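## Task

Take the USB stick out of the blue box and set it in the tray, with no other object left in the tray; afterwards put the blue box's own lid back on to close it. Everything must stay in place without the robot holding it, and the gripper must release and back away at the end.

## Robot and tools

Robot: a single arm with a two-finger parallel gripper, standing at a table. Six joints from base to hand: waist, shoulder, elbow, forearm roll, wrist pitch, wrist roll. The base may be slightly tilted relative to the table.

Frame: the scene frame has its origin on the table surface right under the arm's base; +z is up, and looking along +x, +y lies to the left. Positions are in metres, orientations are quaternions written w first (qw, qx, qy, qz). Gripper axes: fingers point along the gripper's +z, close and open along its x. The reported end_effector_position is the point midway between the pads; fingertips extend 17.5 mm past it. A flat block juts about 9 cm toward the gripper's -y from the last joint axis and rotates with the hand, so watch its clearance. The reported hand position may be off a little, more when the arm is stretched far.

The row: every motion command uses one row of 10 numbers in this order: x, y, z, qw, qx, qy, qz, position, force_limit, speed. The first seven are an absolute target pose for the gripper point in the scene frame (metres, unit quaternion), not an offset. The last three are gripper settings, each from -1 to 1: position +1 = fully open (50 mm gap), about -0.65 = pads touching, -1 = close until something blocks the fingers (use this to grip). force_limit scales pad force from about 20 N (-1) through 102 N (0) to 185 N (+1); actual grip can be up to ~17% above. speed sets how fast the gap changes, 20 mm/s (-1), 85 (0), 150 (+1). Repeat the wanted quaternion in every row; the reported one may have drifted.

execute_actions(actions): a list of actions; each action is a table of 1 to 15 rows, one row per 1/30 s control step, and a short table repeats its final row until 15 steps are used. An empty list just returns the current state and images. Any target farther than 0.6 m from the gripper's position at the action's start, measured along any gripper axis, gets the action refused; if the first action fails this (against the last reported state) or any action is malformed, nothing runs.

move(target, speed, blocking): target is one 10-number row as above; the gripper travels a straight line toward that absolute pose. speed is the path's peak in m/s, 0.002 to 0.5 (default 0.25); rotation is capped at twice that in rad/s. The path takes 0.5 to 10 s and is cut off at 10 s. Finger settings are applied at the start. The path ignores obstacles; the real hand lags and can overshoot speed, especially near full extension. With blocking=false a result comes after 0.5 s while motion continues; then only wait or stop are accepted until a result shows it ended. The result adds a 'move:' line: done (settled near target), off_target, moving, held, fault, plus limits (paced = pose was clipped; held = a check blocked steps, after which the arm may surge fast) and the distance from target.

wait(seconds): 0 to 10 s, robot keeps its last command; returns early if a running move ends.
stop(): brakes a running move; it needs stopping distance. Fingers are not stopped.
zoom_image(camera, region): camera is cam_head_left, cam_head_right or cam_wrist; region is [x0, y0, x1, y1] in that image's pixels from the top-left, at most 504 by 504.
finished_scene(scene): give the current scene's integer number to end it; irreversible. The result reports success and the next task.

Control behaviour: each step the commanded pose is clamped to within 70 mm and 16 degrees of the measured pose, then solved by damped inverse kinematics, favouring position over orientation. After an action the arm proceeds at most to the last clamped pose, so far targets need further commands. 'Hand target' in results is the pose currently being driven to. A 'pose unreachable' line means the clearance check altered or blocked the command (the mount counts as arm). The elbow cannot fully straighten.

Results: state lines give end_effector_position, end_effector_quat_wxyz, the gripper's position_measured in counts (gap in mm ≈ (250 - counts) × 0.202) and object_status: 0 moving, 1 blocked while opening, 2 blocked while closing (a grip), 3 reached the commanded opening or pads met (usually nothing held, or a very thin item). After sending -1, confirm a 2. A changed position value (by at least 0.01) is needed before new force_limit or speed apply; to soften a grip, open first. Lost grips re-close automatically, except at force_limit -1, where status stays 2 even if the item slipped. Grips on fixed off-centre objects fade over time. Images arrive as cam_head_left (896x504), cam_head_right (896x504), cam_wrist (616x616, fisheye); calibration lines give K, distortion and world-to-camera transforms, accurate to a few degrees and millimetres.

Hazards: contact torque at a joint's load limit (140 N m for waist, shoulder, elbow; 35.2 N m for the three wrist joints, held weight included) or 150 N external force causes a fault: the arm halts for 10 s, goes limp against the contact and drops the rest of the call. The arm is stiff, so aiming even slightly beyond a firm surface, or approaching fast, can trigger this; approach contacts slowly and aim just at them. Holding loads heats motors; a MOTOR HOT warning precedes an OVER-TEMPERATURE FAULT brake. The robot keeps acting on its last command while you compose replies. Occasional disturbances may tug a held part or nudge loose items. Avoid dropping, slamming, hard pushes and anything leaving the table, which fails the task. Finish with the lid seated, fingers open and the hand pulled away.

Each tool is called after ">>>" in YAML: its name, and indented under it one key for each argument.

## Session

>>> execute_actions:
  actions: []

Scene clock: 0.00 s.
end_effector_position=(+0.4430, +0.2903, +0.2025) position_measured=3 object_status=3 end_effector_quat_wxyz=(+0.119, +0.589, +0.782, -0.164)
Joint positions: [ 1.484  0.261 -0.332  0.82  -1.59  -1.528]
Joint velocities: [ 0.001 -0.    -0.     0.001  0.     0.001]
Hand target: +0.443, +0.290, +0.202; +0.119, +0.589, +0.782, -0.164
camera_calibration (this result's frames):
cam_wrist: T_world_to_cam=[[-0.296479, 0.871037, -0.391657, -0.045211], [0.922131, 0.367809, 0.119958, -0.533807], [0.248543, -0.325594, -0.912258, 0.319072], [0, 0, 0, 1]] pos_world=[0.399533, 0.339608, 0.337403]

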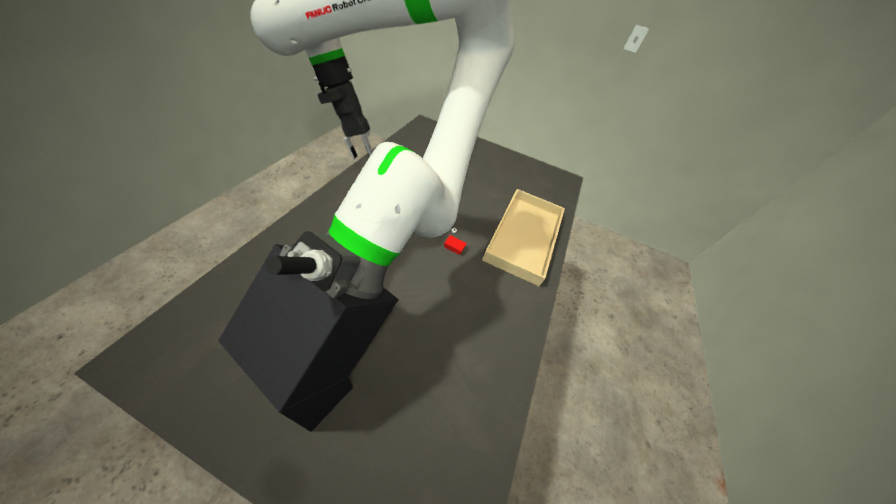

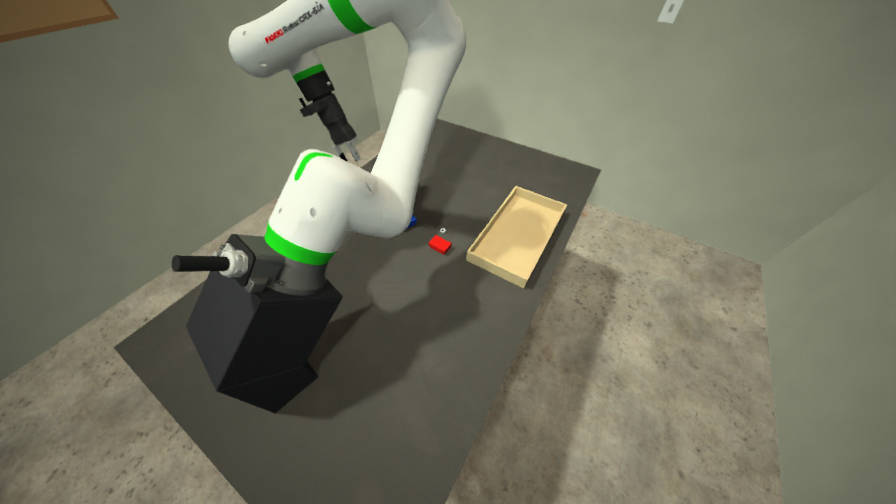

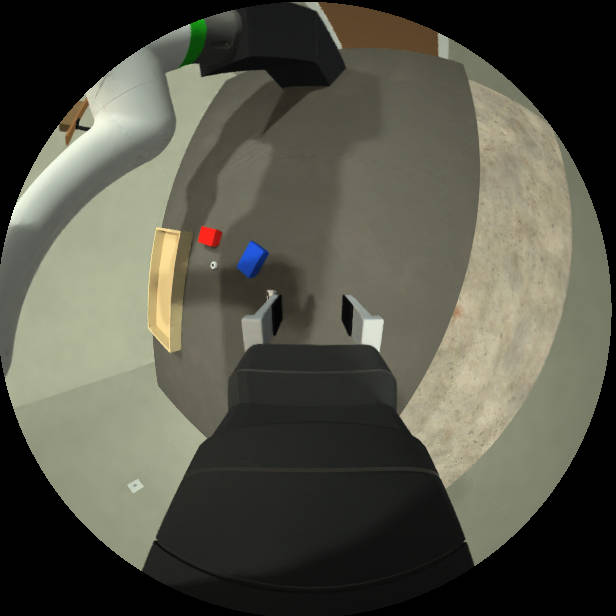

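>>> move:
  target: [0.44, 0.0, 0.22, 0, 1, 0, 0, 1, 0, 0]
  speed: 0.35

Scene clock: 12.63 s.
end_effector_position=(+0.4406, +0.0007, +0.2195) position_measured=3 object_status=3 end_effector_quat_wxyz=(-0.000, +1.000, +0.000, +0.000)
Joint positions: [ 1.389 -1.027 -1.009  0.838 -1.52  -2.858]
Joint velocities: [ 0.001 -0.002 -0.001  0.001 -0.002 -0.002]
Hand target: +0.441, +0.001, +0.220; -0.000, +1.000, +0.000, +0.000
Off the commanded pose: 0.001 m, 0 deg.
move: done
camera_calibration (this result's frames):
cam_wrist: T_world_to_cam=[[0.999679, 0.019455, -0.0162022, -0.439832], [0.0230226, -0.964788, 0.262018, -0.0611995], [-0.0105341, -0.262307, -0.964927, 0.36657], [0, 0, 0, 1]] pos_world=[0.444961, 0.0456662, 0.362622]

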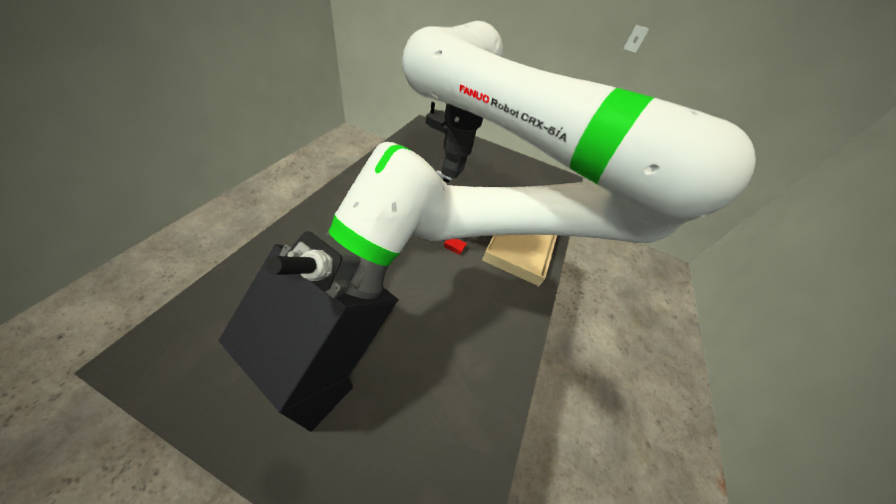

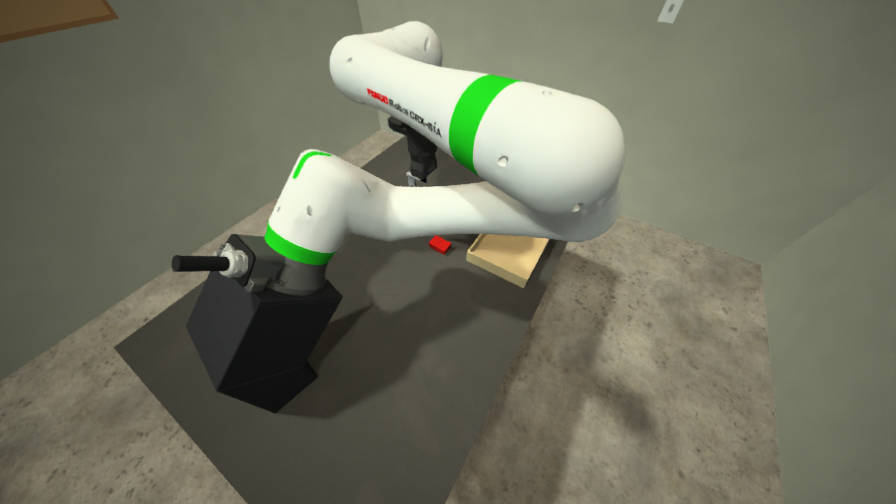

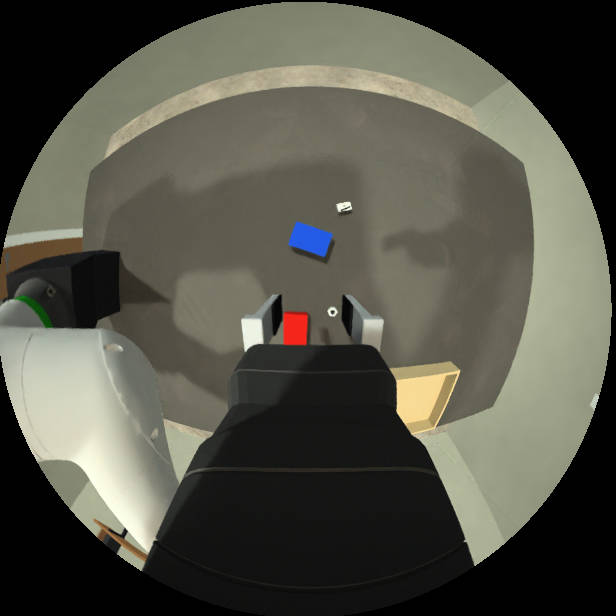

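>>> zoom_image:
  camera: "cam_wrist"
  region: [260, 190, 380, 290]

Region (260, 190, 380, 290) of cam_wrist's 616x616 image, scaled by 4.200, with more detail than that image has.

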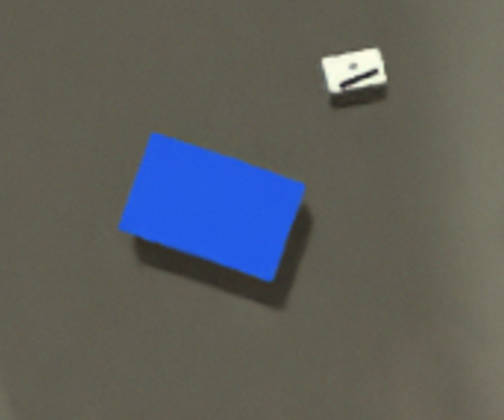

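>>> move:
  target: [0.4447, 0.0726, 0.10, 0, 0.8065, 0.5913, 0, 1, 0, 0]
  speed: 0.25

Scene clock: 37.50 s.
end_effector_position=(+0.4438, +0.0724, +0.1002) position_measured=3 object_status=3 end_effector_quat_wxyz=(-0.001, +0.807, +0.591, -0.000)
Joint positions: [ 0.888 -0.477 -1.008  1.035 -0.805 -1.743]
Joint velocities: [ 0.001  0.    -0.     0.     0.    -0.   ]
Hand target: +0.444, +0.072, +0.100; -0.001, +0.807, +0.591, -0.000
Off the commanded pose: 0.001 m, 0 deg.
move: done
camera_calibration (this result's frames):
cam_wrist: T_world_to_cam=[[0.282795, 0.959041, -0.0163461, -0.196265], [0.927288, -0.268995, 0.260345, -0.41245], [0.245284, -0.0887817, -0.965377, 0.144262], [0, 0, 0, 1]] pos_world=[0.402577, 0.090087, 0.243438]

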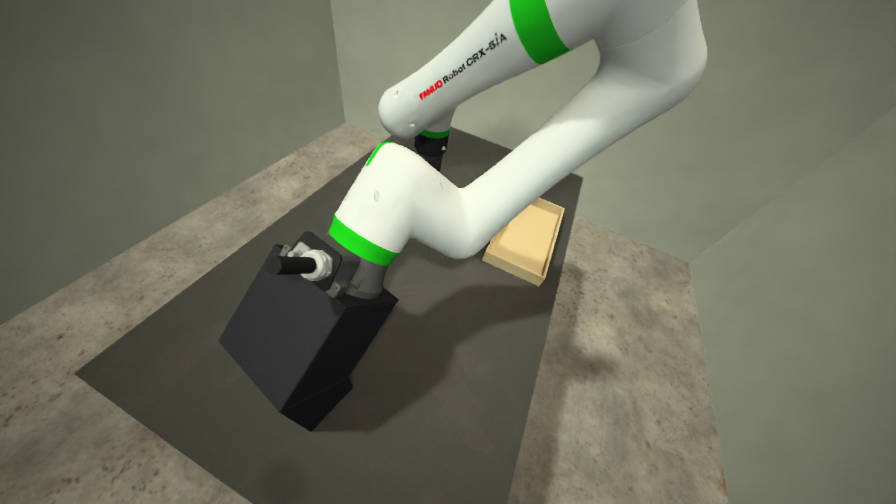

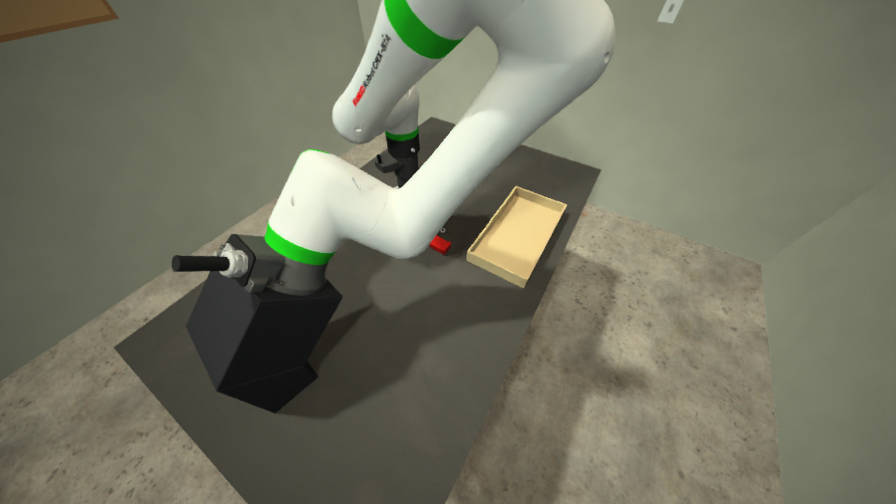

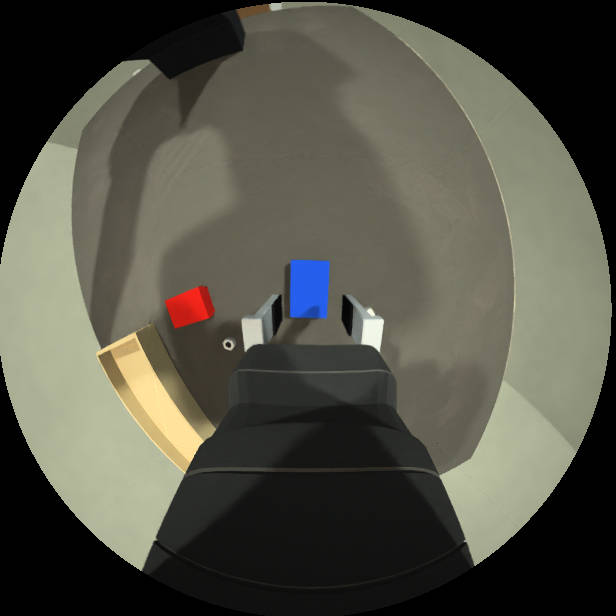

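>>> zoom_image:
  camera: "cam_wrist"
  region: [250, 245, 380, 350]

Region (250, 245, 380, 350) of cam_wrist's 616x616 image, scaled by 3.877, with more detail than that image has; it fills the top 407 rows of this view, and the rest is white.

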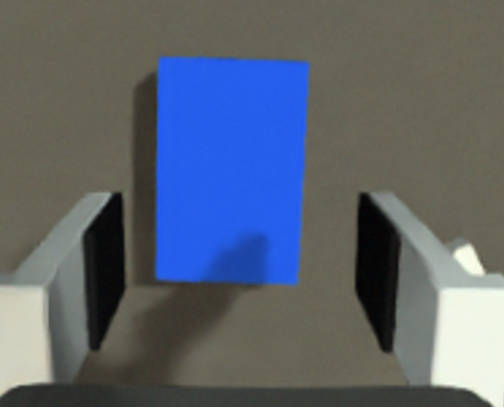

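>>> move:
  target: [0.4396, 0.0715, 0.05, 0, 0.8141, 0.5807, 0, 1, 0, 0]
  speed: 0.1

Scene clock: 49.97 s.
end_effector_position=(+0.4393, +0.0716, +0.0502) position_measured=3 object_status=3 end_effector_quat_wxyz=(-0.000, +0.814, +0.581, -0.000)
Joint positions: [ 0.68  -0.346 -1.039  1.247 -0.584 -1.888]
Joint velocities: [-0.003  0.    -0.     0.003  0.002 -0.002]
Hand target: +0.439, +0.072, +0.050; -0.000, +0.814, +0.581, -0.000
Off the commanded pose: 0.000 m, 0 deg.
move: done
camera_calibration (this result's frames):
cam_wrist: T_world_to_cam=[[0.307587, 0.951379, -0.0163648, -0.205398], [0.919739, -0.292862, 0.261366, -0.390466], [0.243865, -0.0954441, -0.965101, 0.0980565], [0, 0, 0, 1]] pos_world=[0.398392, 0.0904176, 0.193328]

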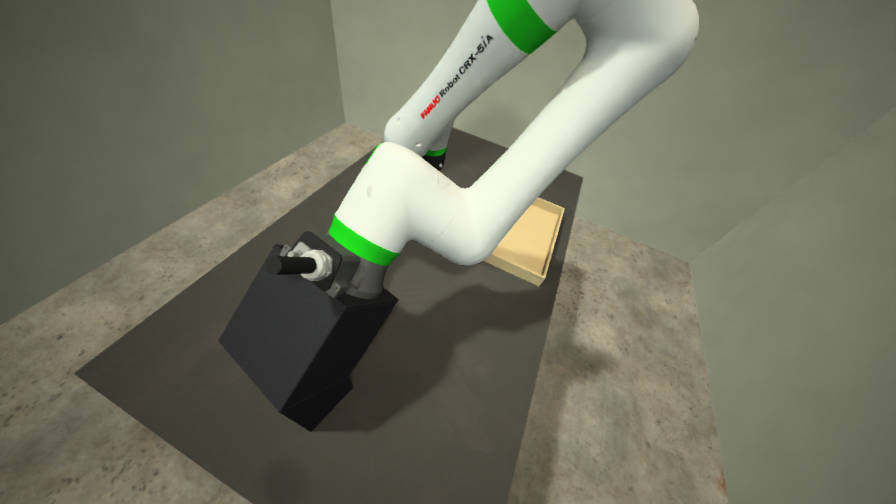

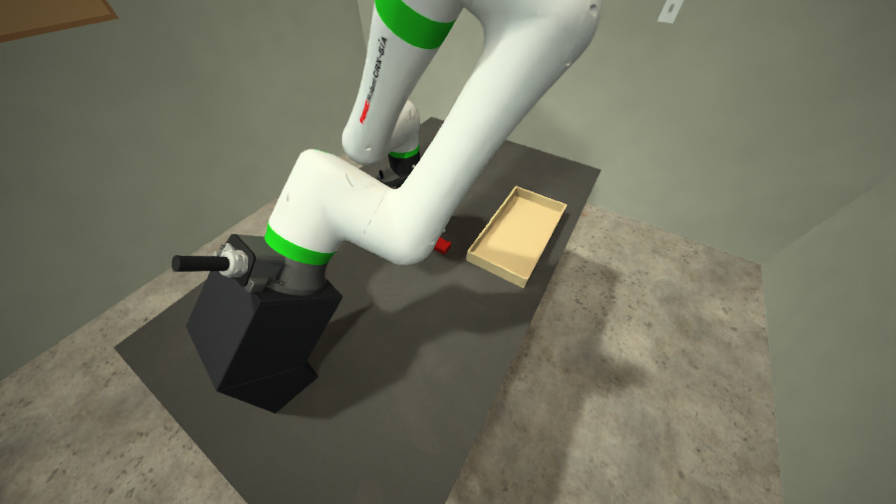

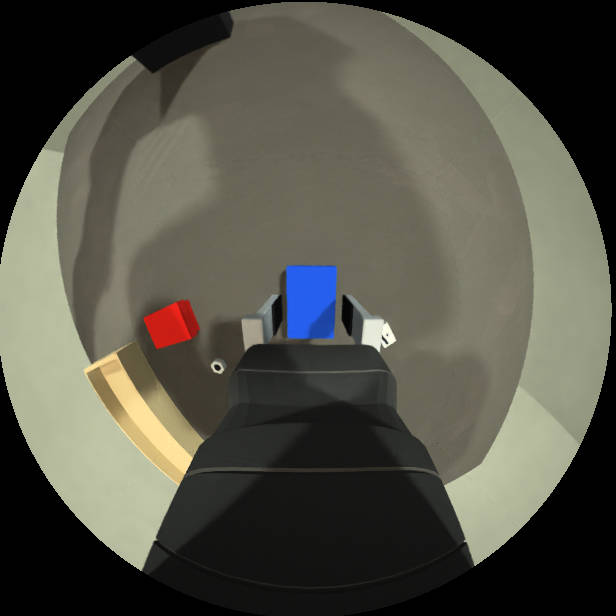

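>>> zoom_image:
  camera: "cam_wrist"
  region: [250, 245, 380, 350]

Region (250, 245, 380, 350) of cam_wrist's 616x616 image, scaled by 3.877, with more detail than that image has; it fills the top 407 rows of this view, and the rest is white.

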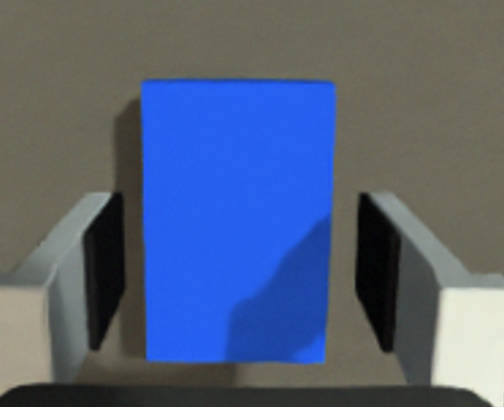

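>>> move:
  target: [0.4396, 0.0715, 0.026, 0, 0.8141, 0.5807, 0, 1, 0, 0]
  speed: 0.05

>>> execute_actions:
  actions:
    - [[0.4396, 0.0715, 0.026, 0, 0.8141, 0.5807, 0, -1, -0.5, 0]]
    - [[0.4396, 0.0715, 0.026, 0, 0.8141, 0.5807, 0, -1, -0.5, 0]]

Scene clock: 55.73 s.
end_effector_position=(+0.4396, +0.0716, +0.0261) position_measured=3 object_status=3 end_effector_quat_wxyz=(-0.000, +0.814, +0.581, +0.000)
Joint positions: [ 0.567 -0.276 -1.039  1.403 -0.485 -1.982]
Joint velocities: [-0.001 -0.    -0.002  0.002  0.001 -0.002]
Hand target: +0.439, +0.072, +0.026; -0.000, +0.814, +0.581, -0.000
Off the commanded pose: 0.000 m, 0 deg.
move: done
camera_calibration (this result's frames):
cam_wrist: T_world_to_cam=[[0.307565, 0.951387, -0.0163606, -0.205868], [0.919631, -0.292796, 0.261819, -0.384404], [0.244301, -0.095572, -0.964978, 0.074599], [0, 0, 0, 1]] pos_world=[0.398603, 0.0904374, 0.169263]

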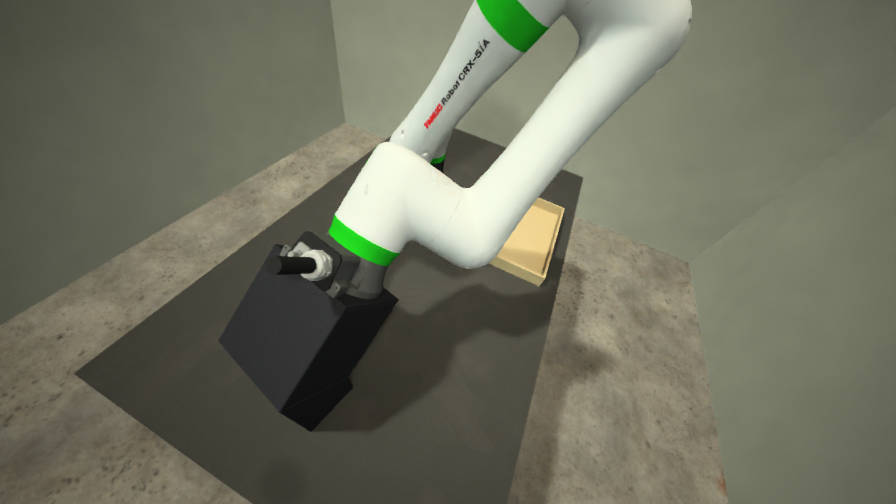

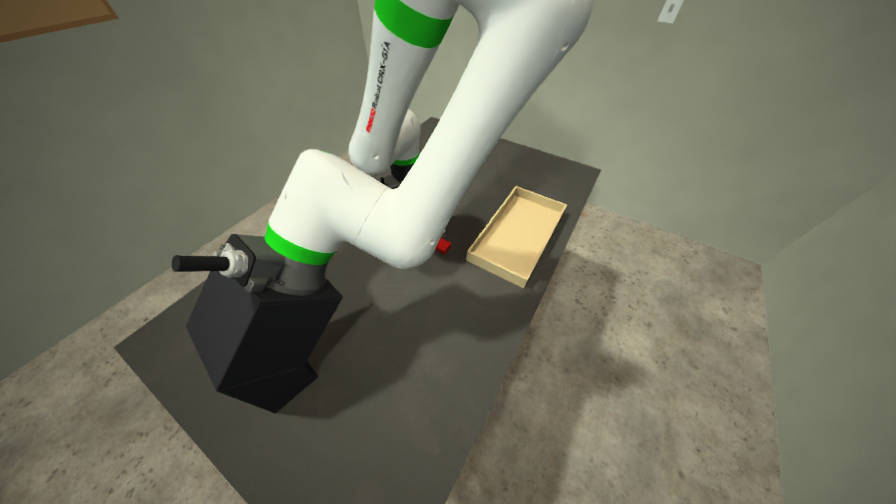

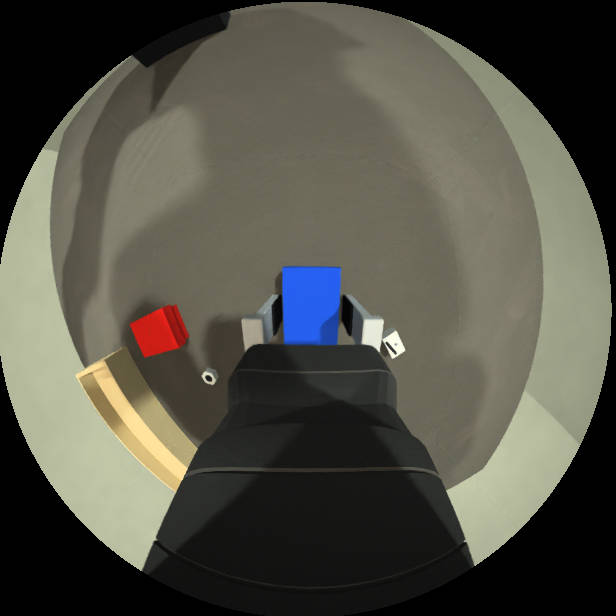

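Scene clock: 56.73 s.
end_effector_position=(+0.4396, +0.0715, +0.0260) position_measured=47 object_status=2 end_effector_quat_wxyz=(+0.000, +0.814, +0.581, -0.000)
Joint positions: [ 0.566 -0.276 -1.039  1.405 -0.484 -1.983]
Joint velocities: [ 0.    -0.001  0.     0.     0.    -0.   ]
Hand target: +0.440, +0.071, +0.026; -0.000, +0.814, +0.581, -0.000
Off the commanded pose: 0.000 m, 0 deg.
camera_calibration (this result's frames):
cam_wrist: T_world_to_cam=[[0.307269, 0.951478, -0.0165825, -0.205602], [0.919681, -0.292433, 0.262047, -0.384457], [0.244483, -0.0957696, -0.964913, 0.0744], [0, 0, 0, 1]] pos_world=[0.398563, 0.0903231, 0.169126]

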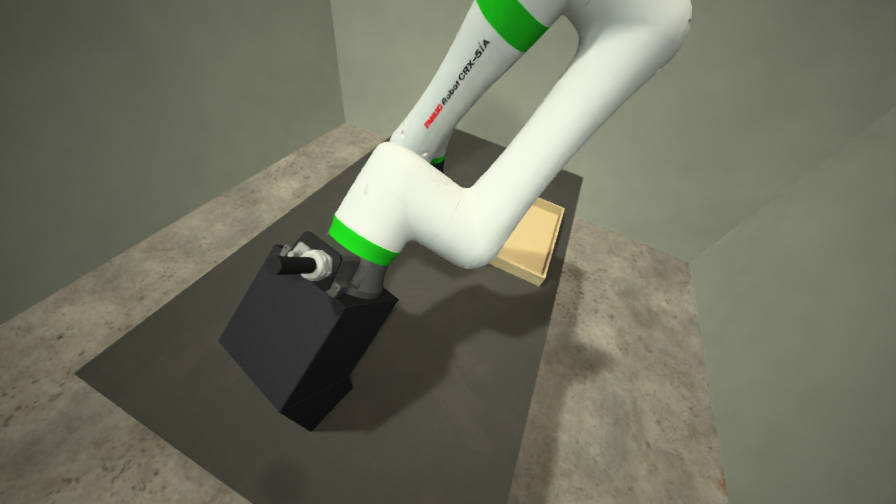

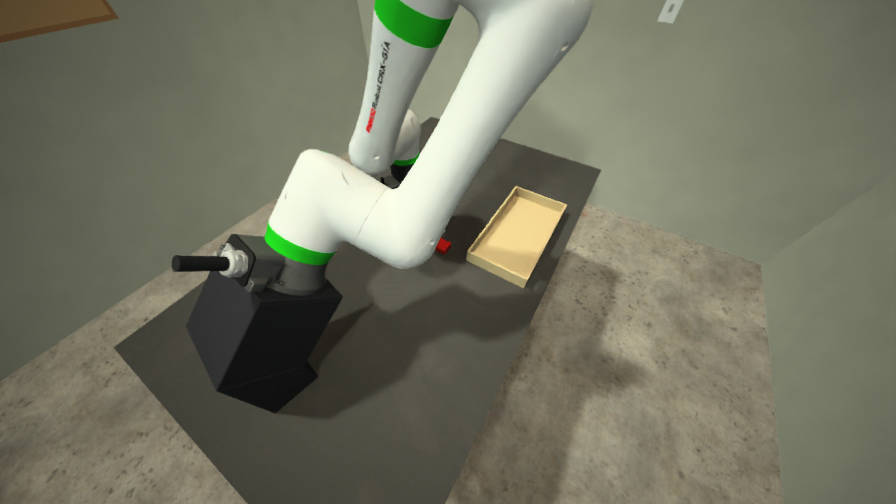

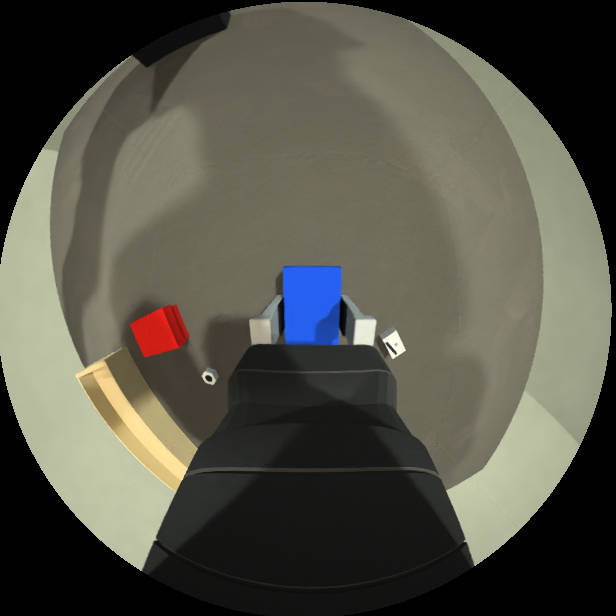

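>>> move:
  target: [0.4396, 0.0715, 0.07, 0, 0.8141, 0.5807, 0, -1, -0.5, 0]
  speed: 0.05

>>> move:
  target: [0.41, 0.19, 0.07, 0, 0.8141, 0.5807, 0, -1, -0.5, 0]
  speed: 0.15

>>> move:
  target: [0.41, 0.19, 0.023, 0, 0.8141, 0.5807, 0, -1, -0.5, 0]
  speed: 0.05

Scene clock: 63.37 s.
end_effector_position=(+0.4399, +0.0713, +0.0698) position_measured=47 object_status=2 end_effector_quat_wxyz=(+0.000, +0.814, +0.581, +0.000)
Joint positions: [ 0.764 -0.403 -1.034  1.152 -0.669 -1.833]
Joint velocities: [ 0.    -0.001 -0.    -0.    -0.    -0.   ]
Hand target: +0.440, +0.071, +0.070; +0.000, +0.814, +0.581, +0.000
Off the commanded pose: 0.000 m, 0 deg.
move: done
camera_calibration (this result's frames):
cam_wrist: T_world_to_cam=[[0.306925, 0.951585, -0.016798, -0.204616], [0.919639, -0.291984, 0.262695, -0.396289], [0.245072, -0.0960758, -0.964733, 0.116372], [0, 0, 0, 1]] pos_world=[0.398726, 0.0901802, 0.212934]

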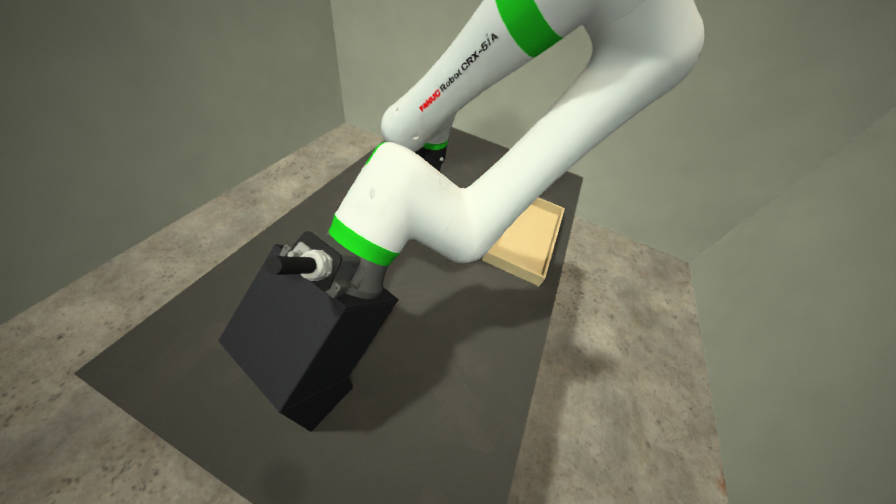

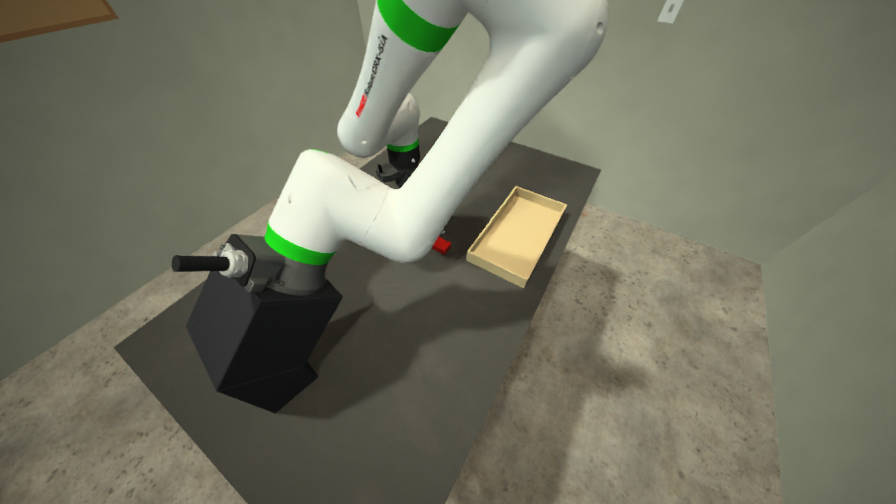

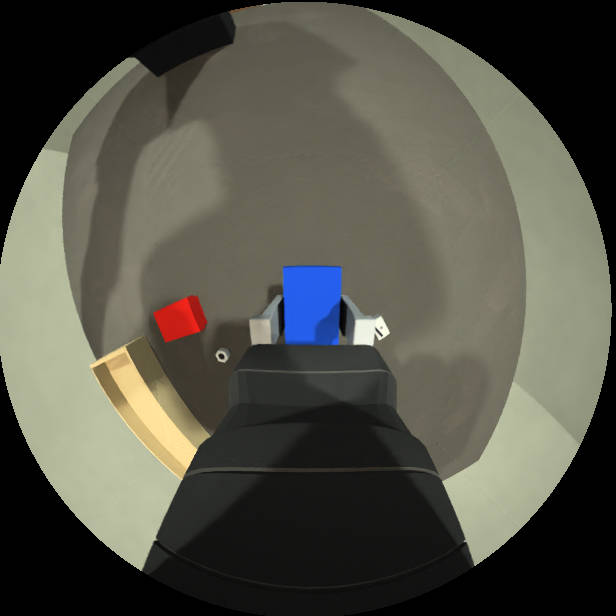

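Scene clock: 64.53 s.
end_effector_position=(+0.4098, +0.1895, +0.0702) position_measured=47 object_status=2 end_effector_quat_wxyz=(+0.000, +0.814, +0.581, -0.000)
Joint positions: [ 1.045 -0.173 -0.977  1.23  -0.803 -2.188]
Joint velocities: [ 0.001  0.     0.     0.     0.001 -0.001]
Hand target: +0.410, +0.190, +0.070; +0.000, +0.814, +0.581, -0.000
Off the commanded pose: 0.001 m, 0 deg.
move: done
camera_calibration (this result's frames):
cam_wrist: T_world_to_cam=[[0.306978, 0.951563, -0.0170942, -0.307858], [0.919731, -0.291996, 0.26236, -0.3343], [0.244661, -0.0962608, -0.964819, 0.135676], [0, 0, 0, 1]] pos_world=[0.368777, 0.208393, 0.213347]

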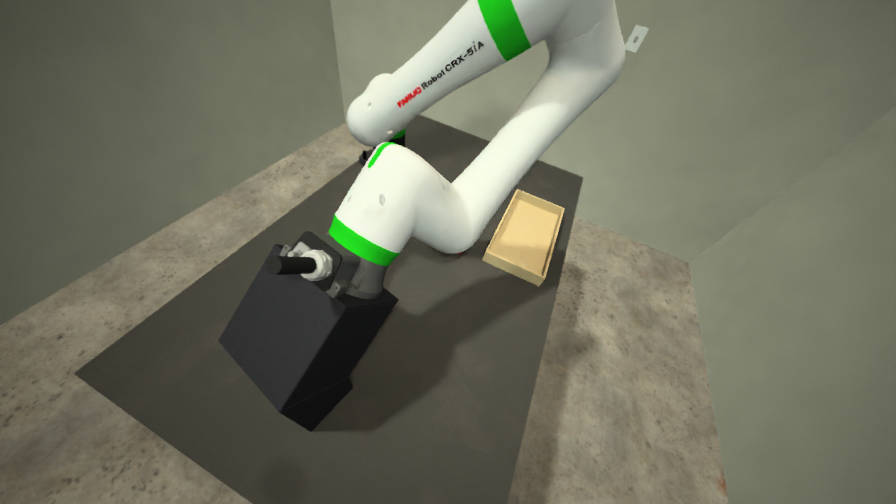

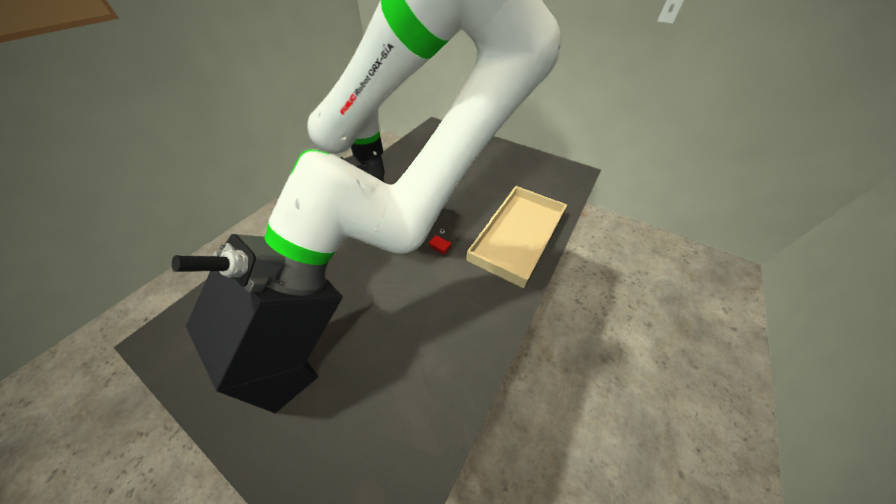

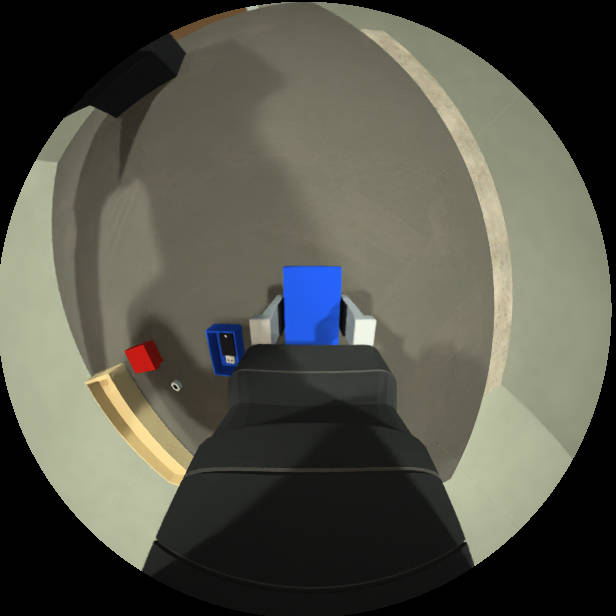

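Scene clock: 65.77 s.
end_effector_position=(+0.4099, +0.1902, +0.0232) position_measured=47 object_status=2 end_effector_quat_wxyz=(-0.000, +0.814, +0.581, -0.000)
Joint positions: [ 0.867 -0.063 -0.977  1.453 -0.664 -2.306]
Joint velocities: [ 0.     0.001 -0.     0.     0.     0.   ]
Hand target: +0.410, +0.190, +0.023; -0.000, +0.814, +0.581, -0.000
Off the commanded pose: 0.000 m, 0 deg.
move: done
camera_calibration (this result's frames):
cam_wrist: T_world_to_cam=[[0.307609, 0.951371, -0.0164029, -0.309574], [0.919695, -0.292858, 0.261523, -0.321601], [0.244002, -0.0955326, -0.965058, 0.0904745], [0, 0, 0, 1]] pos_world=[0.368926, 0.208979, 0.166341]

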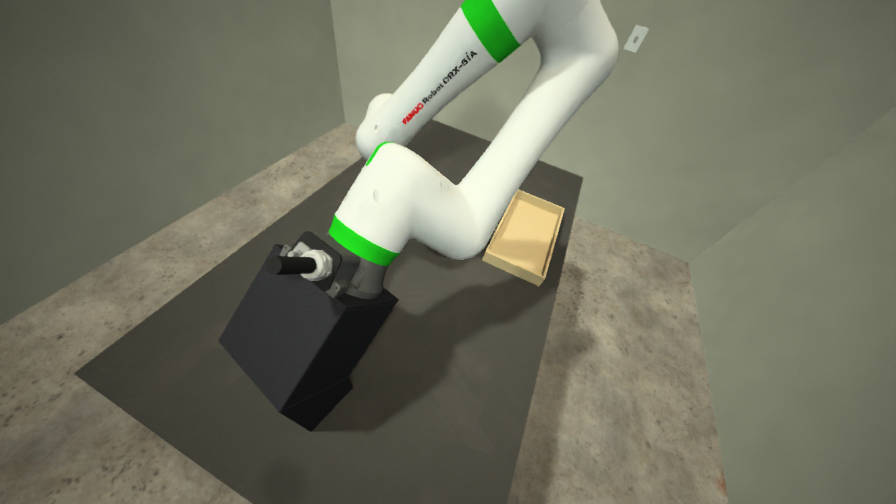

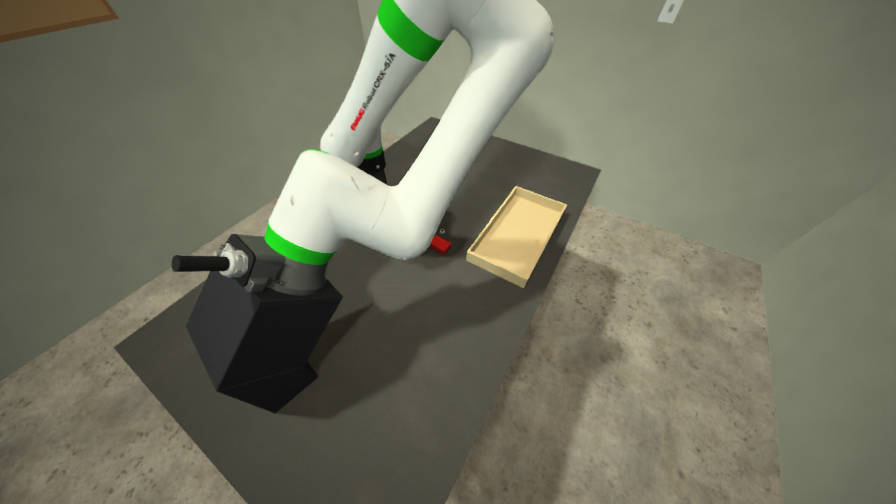

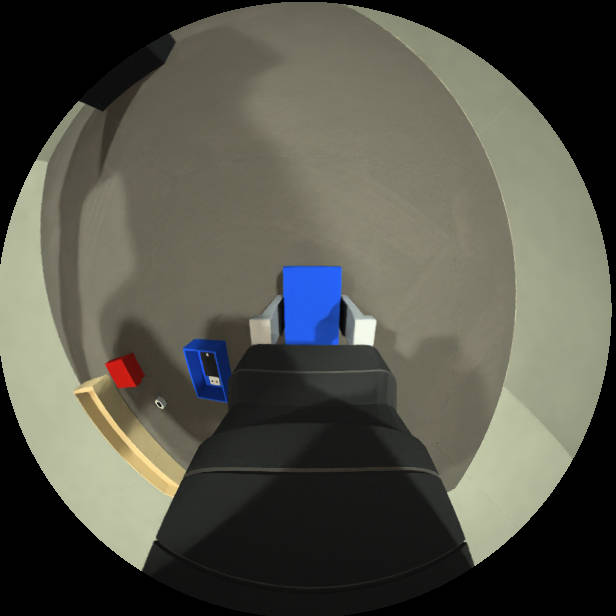

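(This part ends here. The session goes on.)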